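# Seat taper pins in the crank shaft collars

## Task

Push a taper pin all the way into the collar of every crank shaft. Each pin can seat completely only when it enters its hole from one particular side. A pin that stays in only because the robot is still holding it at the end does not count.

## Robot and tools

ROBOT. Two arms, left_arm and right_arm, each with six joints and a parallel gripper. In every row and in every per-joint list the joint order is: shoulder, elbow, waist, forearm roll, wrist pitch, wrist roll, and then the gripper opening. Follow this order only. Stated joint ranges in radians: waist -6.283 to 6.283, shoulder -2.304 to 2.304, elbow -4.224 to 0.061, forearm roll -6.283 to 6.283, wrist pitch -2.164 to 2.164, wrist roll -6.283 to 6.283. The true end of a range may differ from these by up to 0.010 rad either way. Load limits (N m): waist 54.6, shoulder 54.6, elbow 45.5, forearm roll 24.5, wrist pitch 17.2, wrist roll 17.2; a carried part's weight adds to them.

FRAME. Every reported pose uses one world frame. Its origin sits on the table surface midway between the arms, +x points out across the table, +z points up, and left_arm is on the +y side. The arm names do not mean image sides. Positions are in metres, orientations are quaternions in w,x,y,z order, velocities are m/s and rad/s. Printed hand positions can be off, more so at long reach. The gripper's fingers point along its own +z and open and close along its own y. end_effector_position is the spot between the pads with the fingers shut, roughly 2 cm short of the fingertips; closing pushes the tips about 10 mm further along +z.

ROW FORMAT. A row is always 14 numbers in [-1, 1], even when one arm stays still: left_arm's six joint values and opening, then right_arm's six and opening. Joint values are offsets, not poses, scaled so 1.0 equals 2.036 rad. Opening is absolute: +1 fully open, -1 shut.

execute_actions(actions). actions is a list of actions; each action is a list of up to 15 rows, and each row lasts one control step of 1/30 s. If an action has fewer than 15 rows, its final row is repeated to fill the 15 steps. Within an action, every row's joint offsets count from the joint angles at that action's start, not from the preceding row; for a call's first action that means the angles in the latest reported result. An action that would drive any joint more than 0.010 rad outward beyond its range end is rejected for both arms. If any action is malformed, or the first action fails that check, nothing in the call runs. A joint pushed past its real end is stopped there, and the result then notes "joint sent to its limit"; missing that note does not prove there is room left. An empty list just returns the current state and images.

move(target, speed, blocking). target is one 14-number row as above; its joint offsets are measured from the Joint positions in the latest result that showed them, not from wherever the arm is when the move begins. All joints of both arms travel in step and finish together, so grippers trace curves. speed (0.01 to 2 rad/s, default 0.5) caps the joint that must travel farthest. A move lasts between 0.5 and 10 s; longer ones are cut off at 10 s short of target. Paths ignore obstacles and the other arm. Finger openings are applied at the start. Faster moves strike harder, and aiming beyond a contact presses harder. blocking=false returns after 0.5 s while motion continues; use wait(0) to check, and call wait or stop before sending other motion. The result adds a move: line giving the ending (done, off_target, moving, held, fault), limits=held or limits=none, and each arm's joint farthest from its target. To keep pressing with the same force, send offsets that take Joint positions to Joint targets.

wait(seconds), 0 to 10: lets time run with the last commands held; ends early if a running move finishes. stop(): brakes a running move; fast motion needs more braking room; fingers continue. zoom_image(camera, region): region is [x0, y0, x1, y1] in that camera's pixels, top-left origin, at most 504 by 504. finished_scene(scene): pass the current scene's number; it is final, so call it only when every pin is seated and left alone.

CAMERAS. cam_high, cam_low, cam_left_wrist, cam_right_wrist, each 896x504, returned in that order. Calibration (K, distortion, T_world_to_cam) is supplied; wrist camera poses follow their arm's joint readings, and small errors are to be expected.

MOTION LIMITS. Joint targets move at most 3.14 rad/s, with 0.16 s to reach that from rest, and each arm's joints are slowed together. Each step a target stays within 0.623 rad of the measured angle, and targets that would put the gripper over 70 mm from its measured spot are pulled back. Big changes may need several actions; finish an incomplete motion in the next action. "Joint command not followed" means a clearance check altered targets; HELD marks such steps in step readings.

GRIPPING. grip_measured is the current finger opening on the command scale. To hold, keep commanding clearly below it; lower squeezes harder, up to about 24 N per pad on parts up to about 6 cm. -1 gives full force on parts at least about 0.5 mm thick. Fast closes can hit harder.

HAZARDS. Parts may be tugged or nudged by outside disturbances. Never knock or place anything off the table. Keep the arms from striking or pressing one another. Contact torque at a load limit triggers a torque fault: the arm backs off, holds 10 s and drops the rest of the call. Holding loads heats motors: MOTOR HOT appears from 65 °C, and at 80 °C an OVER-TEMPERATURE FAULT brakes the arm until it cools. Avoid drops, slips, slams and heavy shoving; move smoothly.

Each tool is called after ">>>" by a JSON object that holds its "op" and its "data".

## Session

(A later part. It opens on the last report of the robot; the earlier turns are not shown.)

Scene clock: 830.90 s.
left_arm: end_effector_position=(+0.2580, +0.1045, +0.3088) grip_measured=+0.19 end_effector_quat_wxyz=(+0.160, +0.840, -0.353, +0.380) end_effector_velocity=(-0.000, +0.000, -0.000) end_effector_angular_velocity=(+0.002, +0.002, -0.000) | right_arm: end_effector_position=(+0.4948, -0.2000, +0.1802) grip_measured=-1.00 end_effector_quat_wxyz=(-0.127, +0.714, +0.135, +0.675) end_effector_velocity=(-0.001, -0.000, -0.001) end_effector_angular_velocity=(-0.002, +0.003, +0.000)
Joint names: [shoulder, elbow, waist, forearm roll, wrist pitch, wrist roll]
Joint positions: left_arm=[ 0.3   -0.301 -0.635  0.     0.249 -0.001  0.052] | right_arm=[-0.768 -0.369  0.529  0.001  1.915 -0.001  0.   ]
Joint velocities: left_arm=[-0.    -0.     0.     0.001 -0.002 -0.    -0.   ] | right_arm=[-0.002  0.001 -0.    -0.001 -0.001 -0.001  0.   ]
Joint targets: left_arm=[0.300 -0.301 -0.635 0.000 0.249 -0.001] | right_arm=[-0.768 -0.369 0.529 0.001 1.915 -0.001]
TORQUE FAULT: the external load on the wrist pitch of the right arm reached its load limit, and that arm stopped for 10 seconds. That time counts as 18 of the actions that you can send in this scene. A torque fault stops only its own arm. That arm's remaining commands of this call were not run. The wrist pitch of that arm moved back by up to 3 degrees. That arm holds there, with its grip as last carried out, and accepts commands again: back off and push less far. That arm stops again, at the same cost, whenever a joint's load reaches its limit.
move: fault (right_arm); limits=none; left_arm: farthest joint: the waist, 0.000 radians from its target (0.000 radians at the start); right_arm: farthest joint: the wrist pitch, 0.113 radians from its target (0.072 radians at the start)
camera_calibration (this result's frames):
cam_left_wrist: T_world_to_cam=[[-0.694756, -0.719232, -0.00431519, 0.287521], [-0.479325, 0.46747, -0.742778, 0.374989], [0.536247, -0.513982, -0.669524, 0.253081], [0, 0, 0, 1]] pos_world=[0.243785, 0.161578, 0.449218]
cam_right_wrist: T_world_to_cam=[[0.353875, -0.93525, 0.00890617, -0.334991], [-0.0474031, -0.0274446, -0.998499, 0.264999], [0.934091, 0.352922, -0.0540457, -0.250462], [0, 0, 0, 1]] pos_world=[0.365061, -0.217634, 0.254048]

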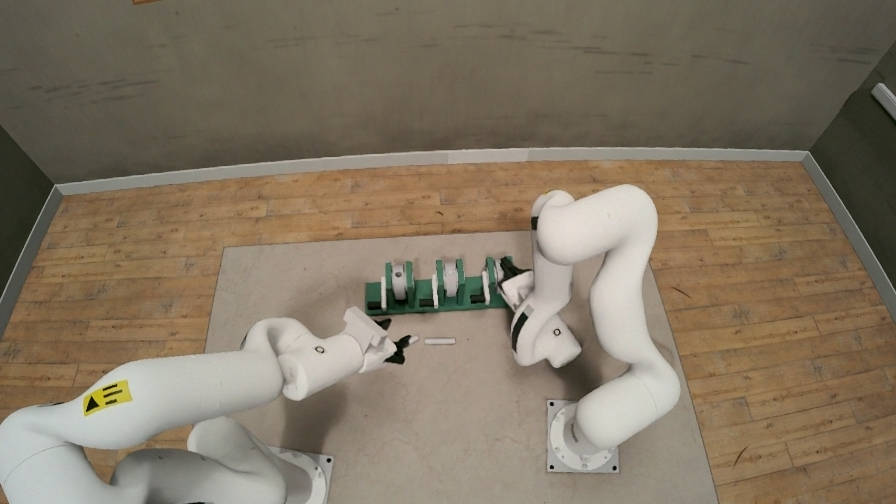

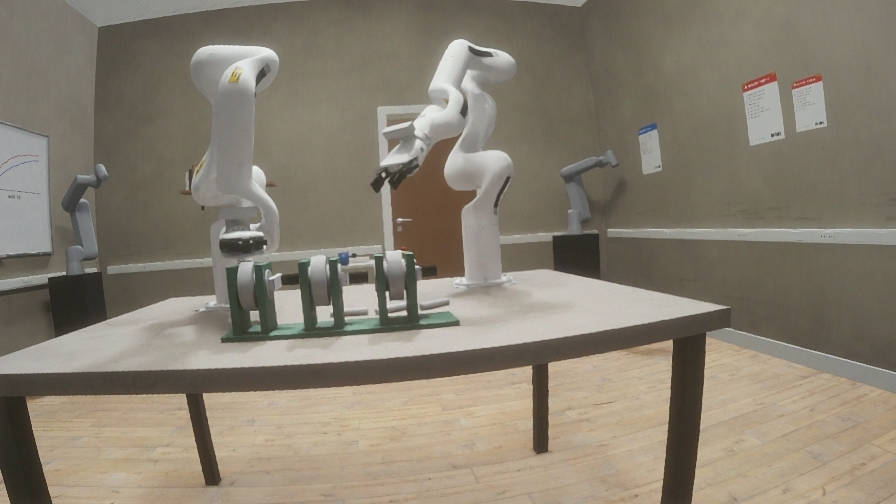

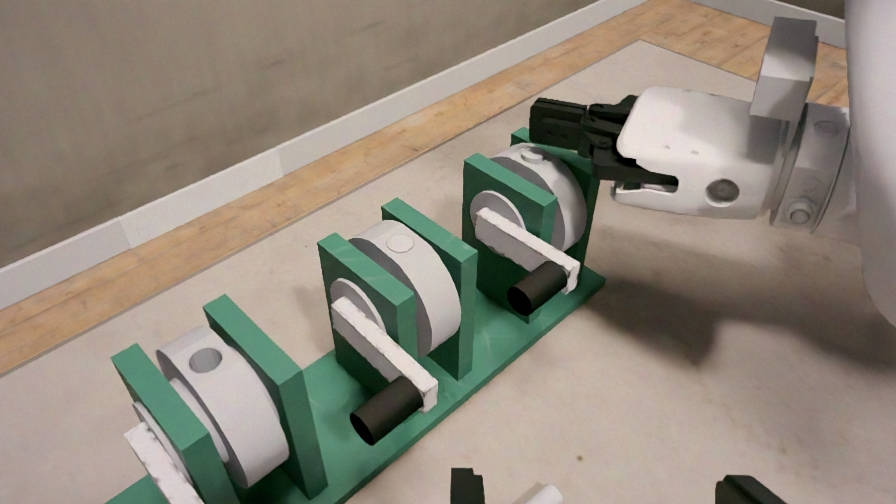

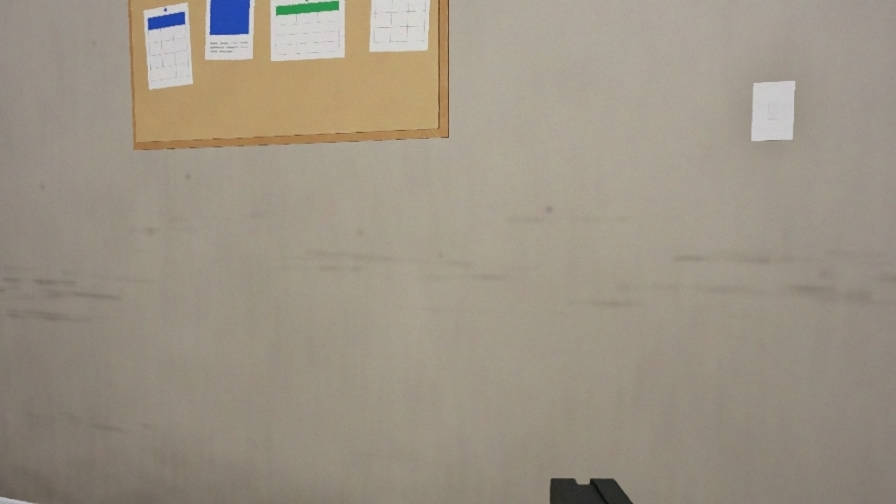

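>>> {"op": "move", "data": {"target": [0,0,0,0,0,0,0.2,0.33,-0.2,0,0,-0.6,0,-1]}}

>>> {"op": "move", "data": {"target": [0,0,0,0,0,0,0.2,-0.05,-0.086,0,0,-0.71,0,-1]}}

>>> {"op": "move", "data": {"target": [0,0,0,0,0,0,0.2,-0.0935,0,0.001,0,0.093,0,-1], "speed": 0.15}}

Scene clock: 846.43 s.
left_arm: end_effector_position=(+0.2580, +0.1045, +0.3088) grip_measured=+0.19 end_effector_quat_wxyz=(+0.160, +0.840, -0.353, +0.380) end_effector_velocity=(-0.000, +0.000, +0.000) end_effector_angular_velocity=(+0.000, -0.000, -0.001) | right_arm: end_effector_position=(+0.6568, -0.1365, +0.4665) grip_measured=-1.00 end_effector_quat_wxyz=(-0.117, +0.760, +0.143, +0.623) end_effector_velocity=(+0.000, +0.001, +0.003) end_effector_angular_velocity=(+0.003, -0.003, +0.000)
Joint names: [shoulder, elbow, waist, forearm roll, wrist pitch, wrist roll]
Joint positions: left_arm=[ 0.3   -0.301 -0.635  0.     0.249 -0.001  0.052] | right_arm=[-0.097 -0.775  0.529  0.001  0.693 -0.001  0.   ]
Joint velocities: left_arm=[ 0.001  0.    -0.     0.    -0.001  0.     0.   ] | right_arm=[ 0.003 -0.003  0.001  0.    -0.002  0.001  0.   ]
Joint targets: left_arm=[0.300 -0.301 -0.635 0.000 0.249 -0.001] | right_arm=[-0.096 -0.776 0.529 0.001 0.693 -0.001]
move: done; limits=none; left_arm: farthest joint: the waist, 0.000 radians from its target (0.000 radians at the start); right_arm: farthest joint: the elbow, 0.001 radians from its target (0.408 radians at the start)
camera_calibration (this result's frames):
cam_left_wrist: T_world_to_cam=[[-0.694756, -0.719232, -0.00431514, 0.287521], [-0.479325, 0.46747, -0.742778, 0.374989], [0.536247, -0.513982, -0.669524, 0.253081], [0, 0, 0, 1]] pos_world=[0.243785, 0.161578, 0.449218]
cam_right_wrist: T_world_to_cam=[[0.355227, -0.934732, 0.00945798, -0.336568], [-0.17992, -0.0782968, -0.98056, 0.632051], [0.917302, 0.34662, -0.19599, -0.332292], [0, 0, 0, 1]] pos_world=[0.538089, -0.149935, 0.557821]

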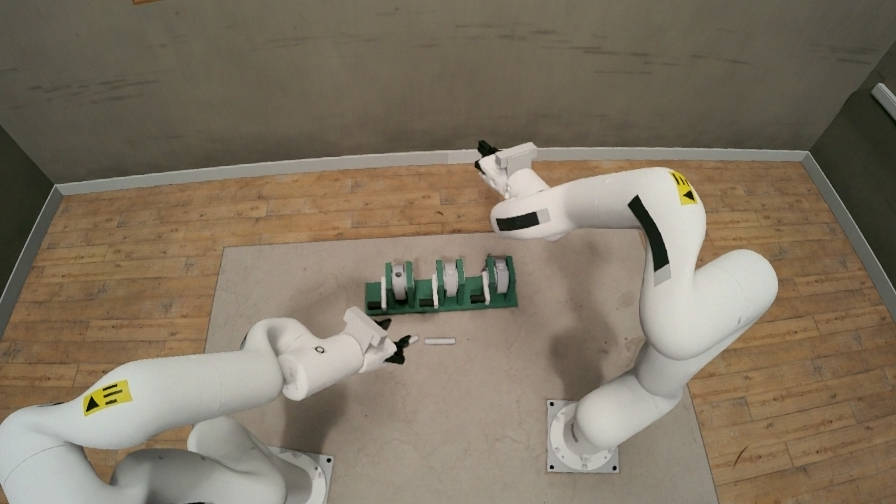

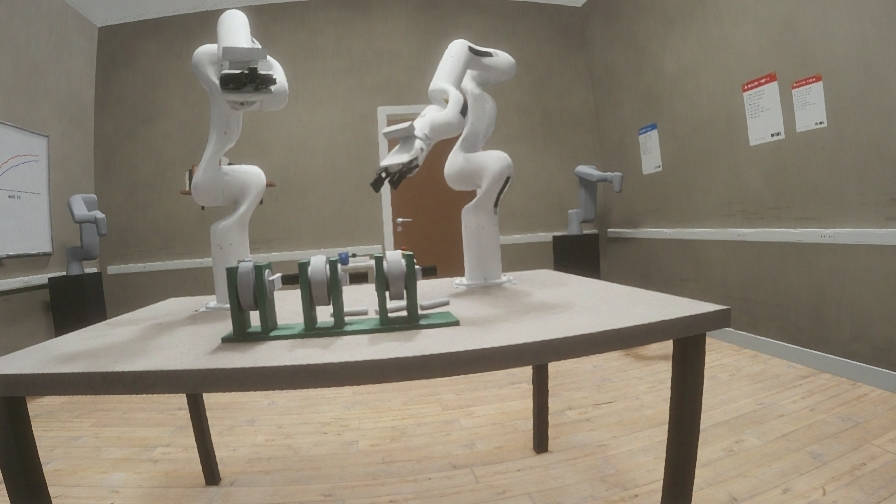

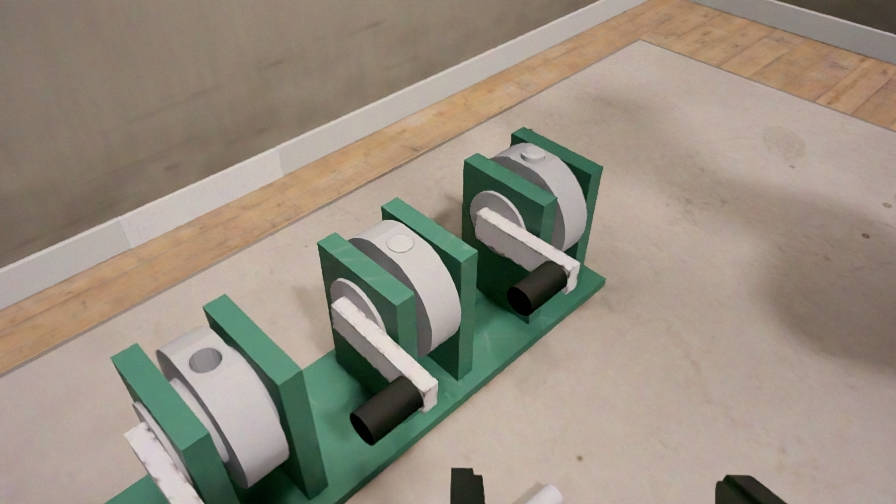

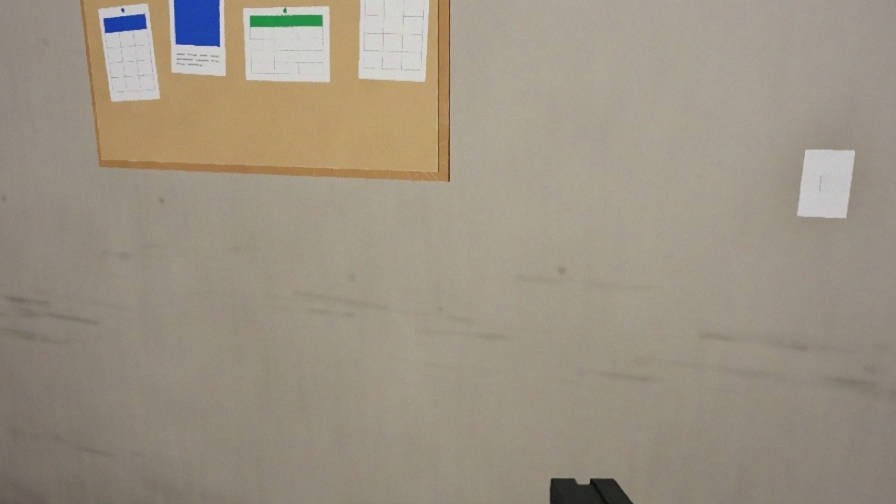

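Scene clock: 849.77 s.
left_arm: end_effector_position=(+0.2580, +0.1045, +0.3088) grip_measured=+0.19 end_effector_quat_wxyz=(+0.160, +0.840, -0.353, +0.380) end_effector_velocity=(-0.000, -0.000, -0.000) end_effector_angular_velocity=(+0.000, +0.000, -0.000) | right_arm: end_effector_position=(+0.4854, -0.2033, +0.2932) grip_measured=-1.00 end_effector_quat_wxyz=(-0.000, +0.983, +0.186, +0.000) end_effector_velocity=(-0.000, -0.001, +0.001) end_effector_angular_velocity=(-0.000, +0.001, -0.002)
Joint names: [shoulder, elbow, waist, forearm roll, wrist pitch, wrist roll]
Joint positions: left_arm=[ 0.3   -0.301 -0.635  0.     0.249 -0.001  0.052] | right_arm=[-0.198 -0.95   0.529  0.001 -0.752 -0.001  0.   ]
Joint velocities: left_arm=[-0.001 -0.    -0.001 -0.     0.     0.     0.   ] | right_arm=[ 0.001 -0.    -0.001  0.    -0.003  0.001  0.   ]
Joint targets: left_arm=[0.300 -0.301 -0.635 0.000 0.249 -0.001] | right_arm=[-0.198 -0.950 0.529 0.001 -0.752 -0.001]
move: done; limits=none; left_arm: farthest joint: the waist, 0.000 radians from its target (0.000 radians at the start); right_arm: farthest joint: the wrist pitch, 0.001 radians from its target (1.446 radians at the start)
camera_calibration (this result's frames):
cam_left_wrist: T_world_to_cam=[[-0.694756, -0.719232, -0.00431505, 0.287521], [-0.479325, 0.46747, -0.742778, 0.374989], [0.536247, -0.513982, -0.669524, 0.253081], [0, 0, 0, 1]] pos_world=[0.243785, 0.161578, 0.449218]
cam_right_wrist: T_world_to_cam=[[0.371324, -0.928444, 0.0105042, -0.343326], [-0.928488, -0.371359, -0.00156042, 0.442729], [0.00534957, -0.00917356, -0.999944, 0.420195], [0, 0, 0, 1]] pos_world=[0.536306, -0.150493, 0.424468]

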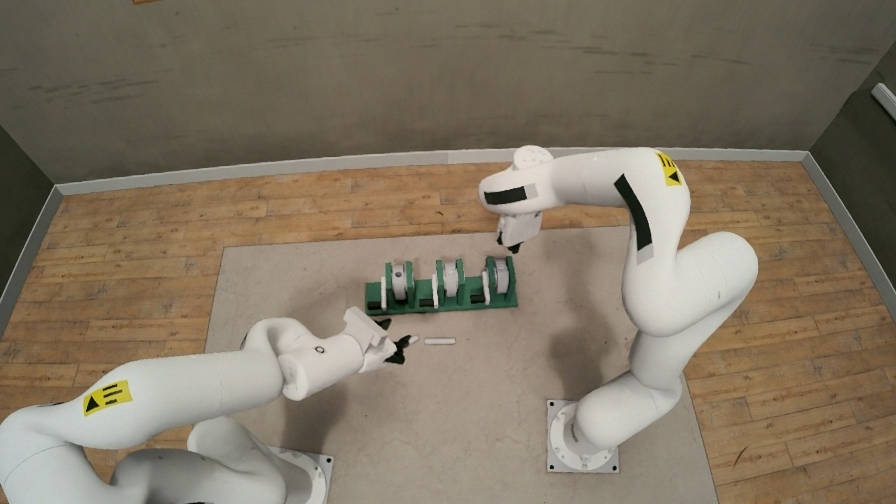

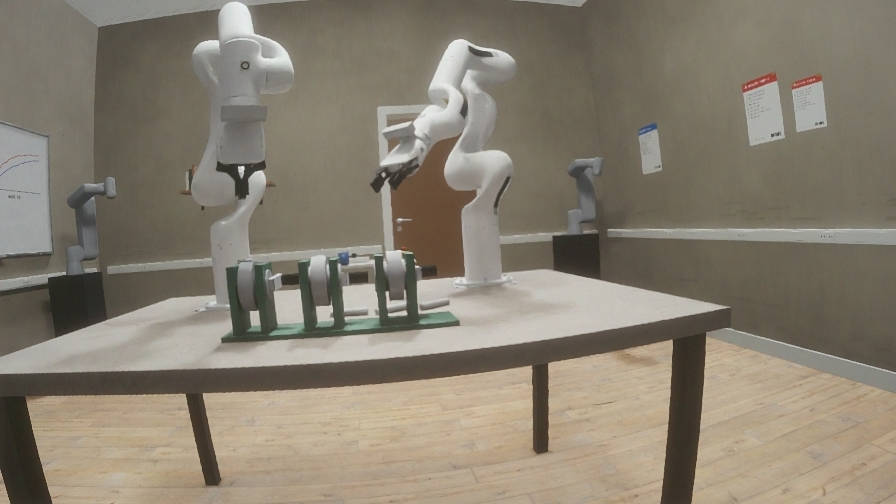

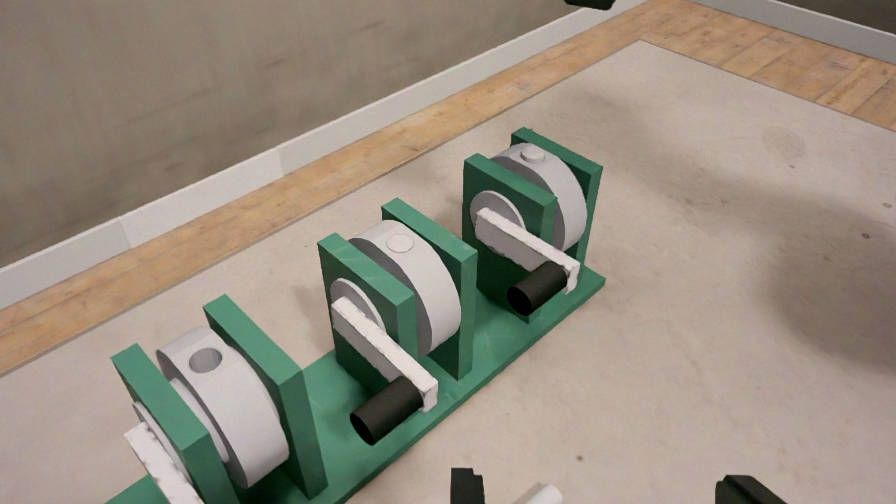

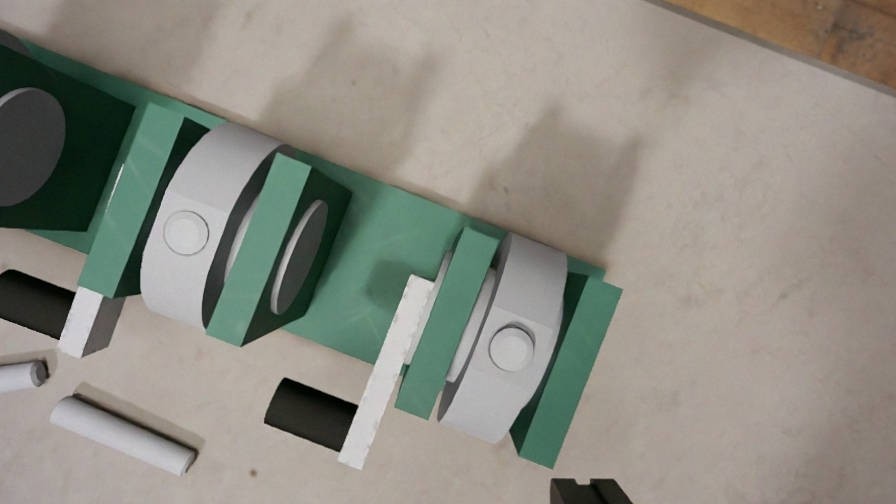

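Scene clock: 851.37 s.
left_arm: end_effector_position=(+0.2580, +0.1045, +0.3088) grip_measured=+0.19 end_effector_quat_wxyz=(+0.160, +0.840, -0.353, +0.380) end_effector_velocity=(-0.000, -0.000, +0.000) end_effector_angular_velocity=(-0.001, -0.000, -0.001) | right_arm: end_effector_position=(+0.5074, -0.1936, +0.1999) grip_measured=-1.00 end_effector_quat_wxyz=(-0.000, +0.982, +0.186, -0.000) end_effector_velocity=(-0.000, +0.000, -0.001) end_effector_angular_velocity=(-0.000, +0.001, -0.000)
Joint names: [shoulder, elbow, waist, forearm roll, wrist pitch, wrist roll]
Joint positions: left_arm=[ 0.3   -0.301 -0.635  0.     0.249 -0.001  0.052] | right_arm=[-0.388 -0.95   0.531  0.001 -0.562 -0.001  0.   ]
Joint velocities: left_arm=[ 0.001  0.    -0.001 -0.     0.    -0.    -0.   ] | right_arm=[-0.001  0.     0.001  0.     0.     0.     0.   ]
Joint targets: left_arm=[0.300 -0.301 -0.635 0.000 0.249 -0.001] | right_arm=[-0.389 -0.950 0.531 0.001 -0.562 -0.001]
move: done; limits=none; left_arm: farthest joint: the waist, 0.000 radians from its target (0.000 radians at the start); right_arm: farthest joint: the waist, 0.000 radians from its target (0.002 radians at the start)
camera_calibration (this result's frames):
cam_left_wrist: T_world_to_cam=[[-0.694756, -0.719232, -0.00431505, 0.287521], [-0.479325, 0.46747, -0.742778, 0.374989], [0.536247, -0.513982, -0.669524, 0.253081], [0, 0, 0, 1]] pos_world=[0.243785, 0.161578, 0.449218]
cam_right_wrist: T_world_to_cam=[[0.373126, -0.92772, 0.0106263, -0.342332], [-0.927768, -0.373155, -0.000878101, 0.465822], [0.0047799, -0.00953112, -0.999943, 0.327114], [0, 0, 0, 1]] pos_world=[0.558344, -0.140646, 0.331142]

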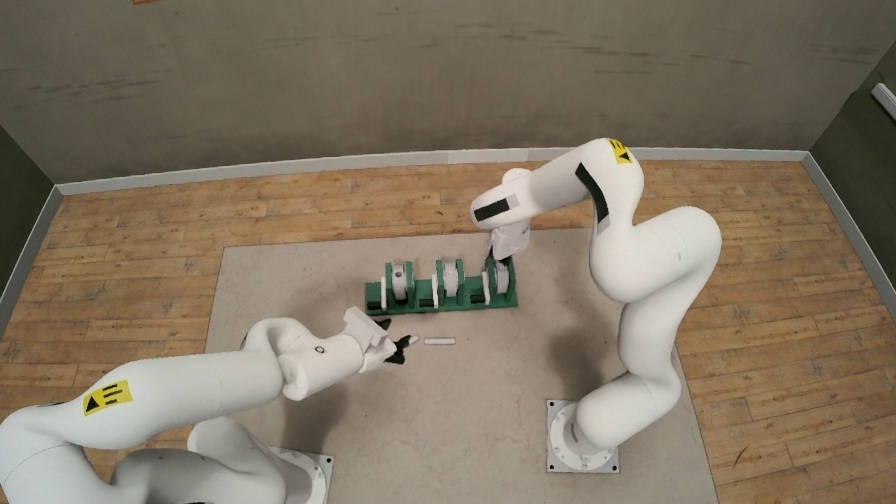

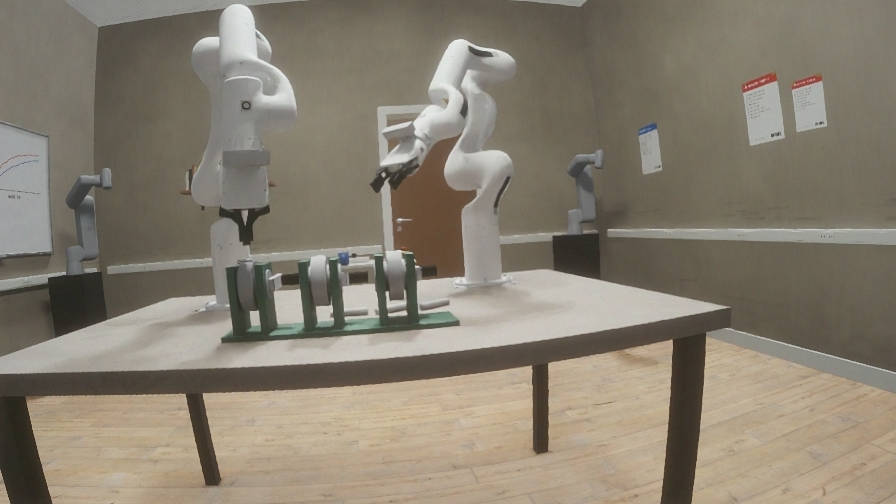

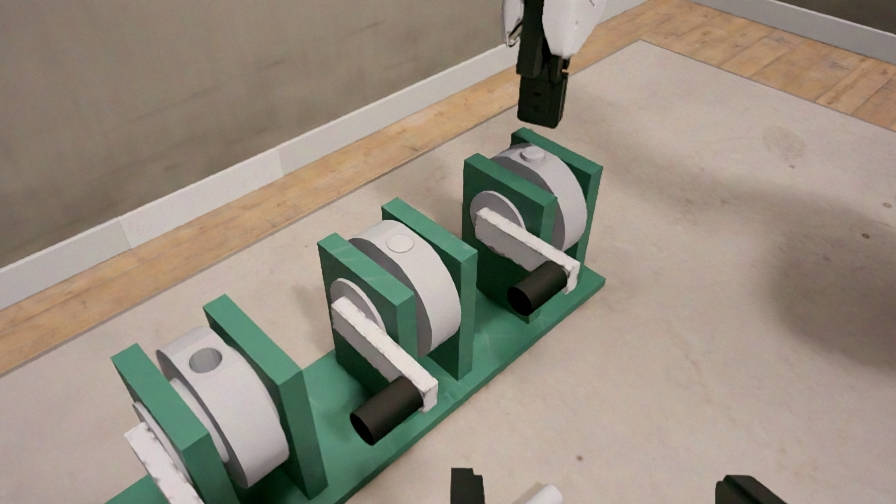

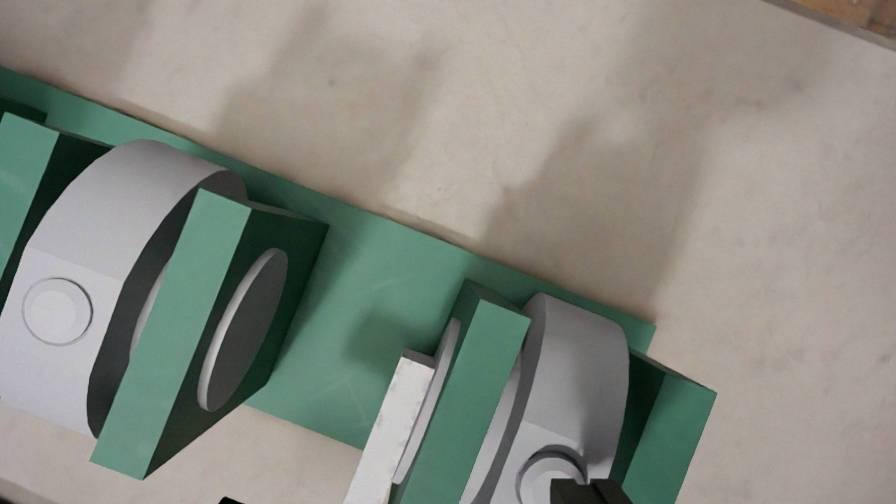

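>>> {"op": "move", "data": {"target": [0,0,0.25,0,0,0,0.2,0.06,0.05,0.256,0,-0.01,-0.314,0], "speed": 0.4}}

>>> {"op": "move", "data": {"target": [0,0,0,0,0,0,0.2,-0.156,-0.0493,0,0,0.107,0,0], "speed": 0.25}}

Scene clock: 865.53 s.
left_arm: end_effector_position=(+0.3704, +0.2912, +0.3088) grip_measured=+0.19 end_effector_quat_wxyz=(+0.059, +0.902, -0.130, +0.408) end_effector_velocity=(+0.000, +0.000, -0.000) end_effector_angular_velocity=(-0.001, -0.000, +0.002) | right_arm: end_effector_position=(+0.3294, -0.0166, +0.2225) grip_measured=-0.01 end_effector_quat_wxyz=(-0.000, +0.720, +0.694, -0.000) end_effector_velocity=(-0.000, -0.000, +0.000) end_effector_angular_velocity=(-0.001, +0.000, +0.002)
Joint names: [shoulder, elbow, waist, forearm roll, wrist pitch, wrist roll]
Joint positions: left_arm=[ 0.3   -0.301 -0.127  0.     0.249 -0.001  0.052] | right_arm=[-0.266 -0.849  1.052  0.001 -0.583 -0.64   0.044]
Joint velocities: left_arm=[ 0.     0.     0.001 -0.001  0.001 -0.     0.   ] | right_arm=[ 0.    -0.     0.001 -0.001 -0.002 -0.001 -0.   ]
Joint targets: left_arm=[0.300 -0.301 -0.126 0.000 0.249 -0.001] | right_arm=[-0.266 -0.849 1.053 0.001 -0.583 -0.640]
move: done; limits=none; left_arm: farthest joint: the waist, 0.001 radians from its target (0.509 radians at the start); right_arm: farthest joint: the shoulder, 0.001 radians from its target (0.123 radians at the start)
camera_calibration (this result's frames):
cam_left_wrist: T_world_to_cam=[[-0.256533, -0.966526, -0.00432329, 0.409656], [-0.646301, 0.174862, -0.742777, 0.488596], [0.718669, -0.187752, -0.669525, 0.126252], [0, 0, 0, 1]] pos_world=[0.330137, 0.334211, 0.449218]
cam_right_wrist: T_world_to_cam=[[0.999539, -0.028516, 0.0104668, -0.303344], [-0.028505, -0.999593, -0.00119827, 0.0601987], [0.0104967, 0.000899363, -0.999945, 0.350484], [0, 0, 0, 1]] pos_world=[0.301241, 0.0512088, 0.353712]

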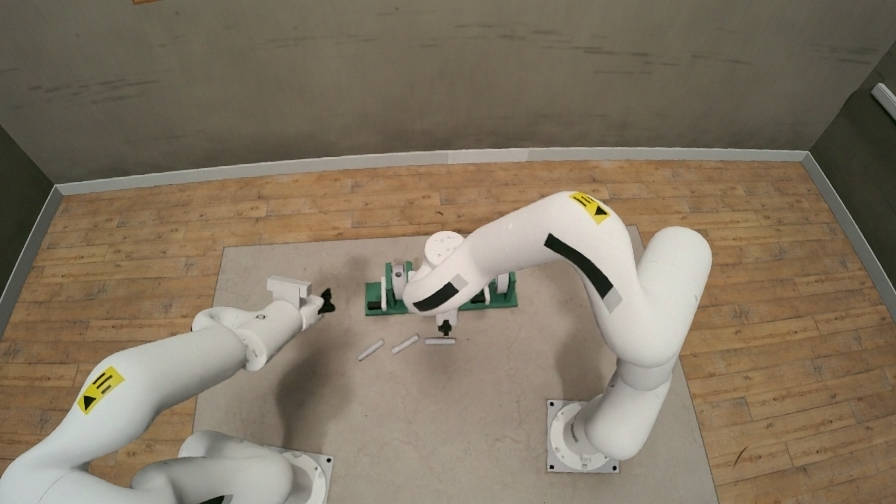

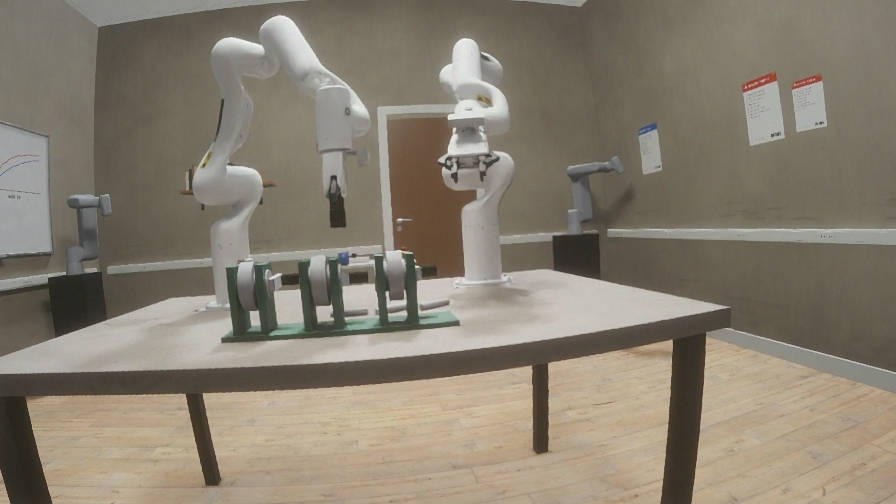

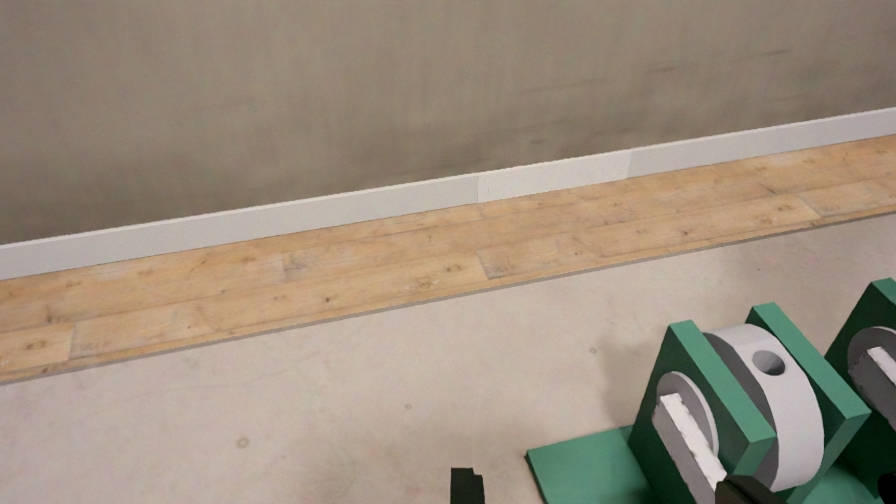

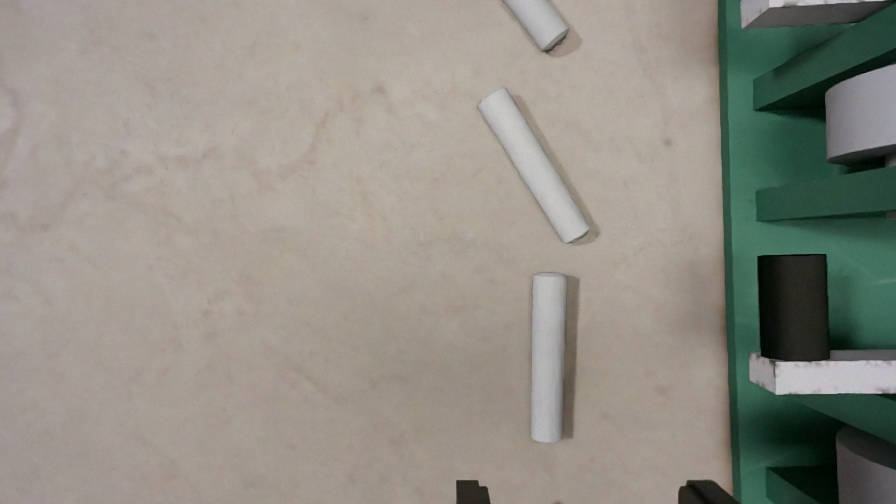

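Scene clock: 867.17 s.
left_arm: end_effector_position=(+0.3704, +0.2912, +0.3088) grip_measured=+0.19 end_effector_quat_wxyz=(+0.059, +0.902, -0.130, +0.408) end_effector_velocity=(+0.000, +0.001, +0.000) end_effector_angular_velocity=(+0.000, -0.000, +0.001) | right_arm: end_effector_position=(+0.3578, +0.0188, +0.1008) grip_measured=-0.01 end_effector_quat_wxyz=(-0.000, +0.720, +0.694, +0.000) end_effector_velocity=(-0.001, -0.000, -0.000) end_effector_angular_velocity=(-0.000, -0.000, +0.002)
Joint names: [shoulder, elbow, waist, forearm roll, wrist pitch, wrist roll]
Joint positions: left_arm=[ 0.3   -0.301 -0.127  0.     0.249 -0.001  0.052] | right_arm=[-0.584 -0.949  1.052  0.001 -0.365 -0.64   0.044]
Joint velocities: left_arm=[ 0.001 -0.     0.002  0.    -0.001  0.    -0.   ] | right_arm=[-0.     0.001  0.001 -0.     0.001 -0.    -0.   ]
Joint targets: left_arm=[0.300 -0.301 -0.127 0.000 0.249 -0.001] | right_arm=[-0.584 -0.949 1.052 0.001 -0.365 -0.640]
move: done; limits=none; left_arm: farthest joint: the waist, 0.000 radians from its target (0.000 radians at the start); right_arm: farthest joint: the waist, 0.000 radians from its target (0.000 radians at the start)
camera_calibration (this result's frames):
cam_left_wrist: T_world_to_cam=[[-0.256533, -0.966526, -0.0043232, 0.409656], [-0.646302, 0.174862, -0.742777, 0.488596], [0.718669, -0.187752, -0.669525, 0.126252], [0, 0, 0, 1]] pos_world=[0.330137, 0.334211, 0.449218]
cam_right_wrist: T_world_to_cam=[[0.999528, -0.0286036, 0.0112148, -0.329446], [-0.0285838, -0.99959, -0.00191854, 0.0962854], [0.0112651, 0.00159708, -0.999935, 0.228164], [0, 0, 0, 1]] pos_world=[0.329473, 0.0864581, 0.232029]

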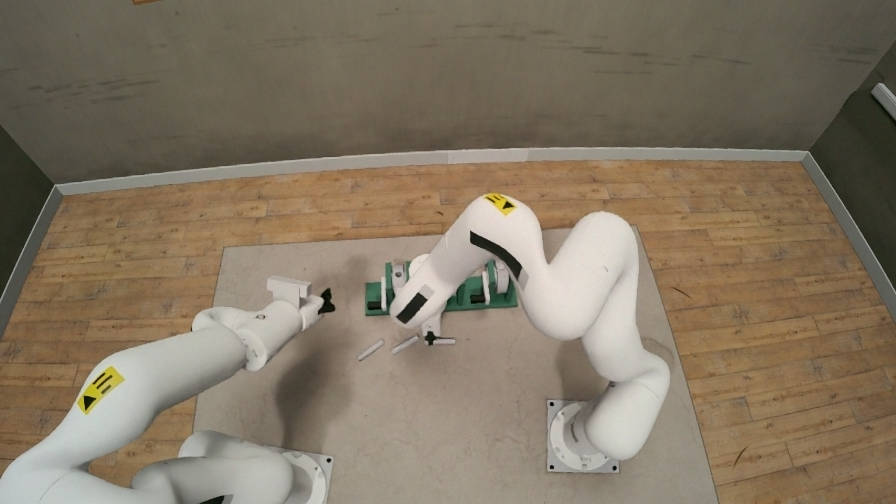

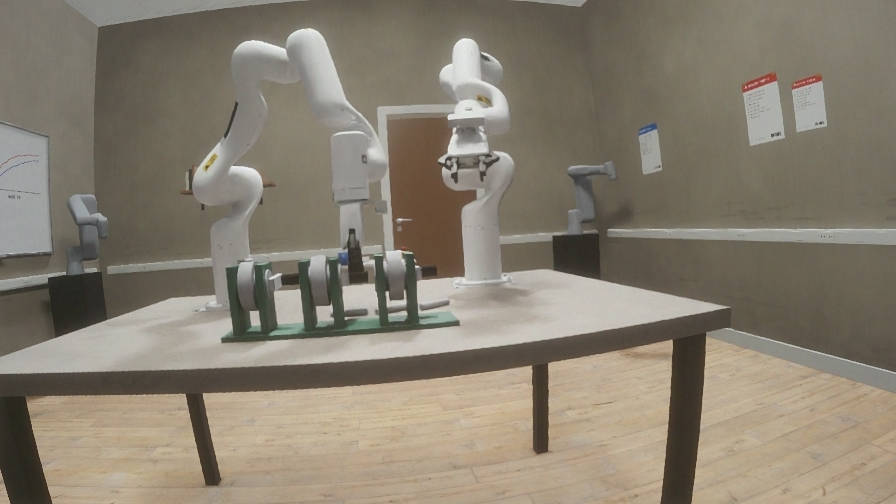

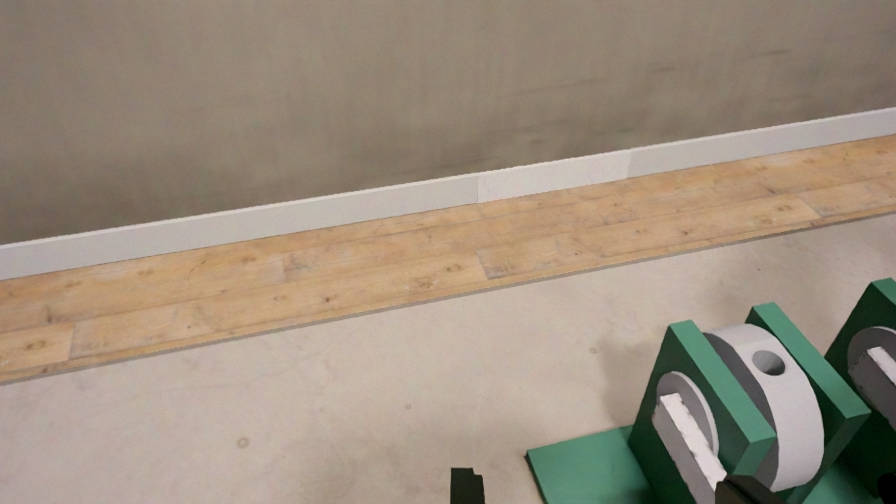

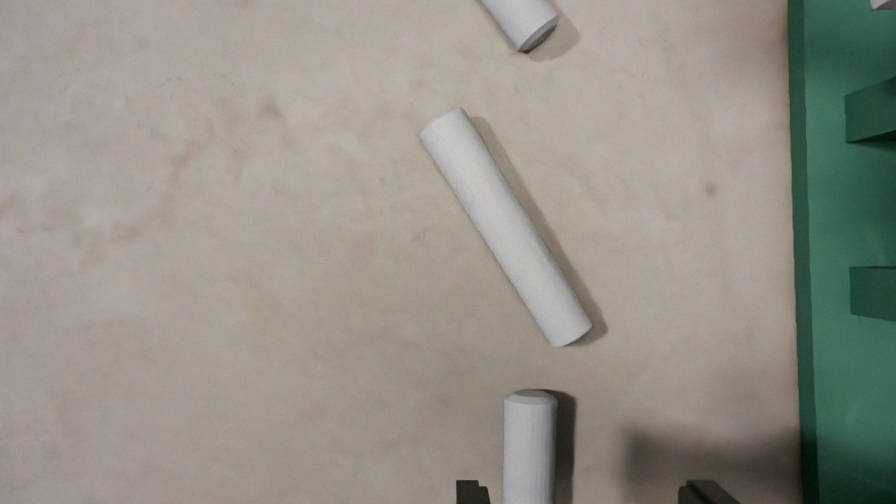

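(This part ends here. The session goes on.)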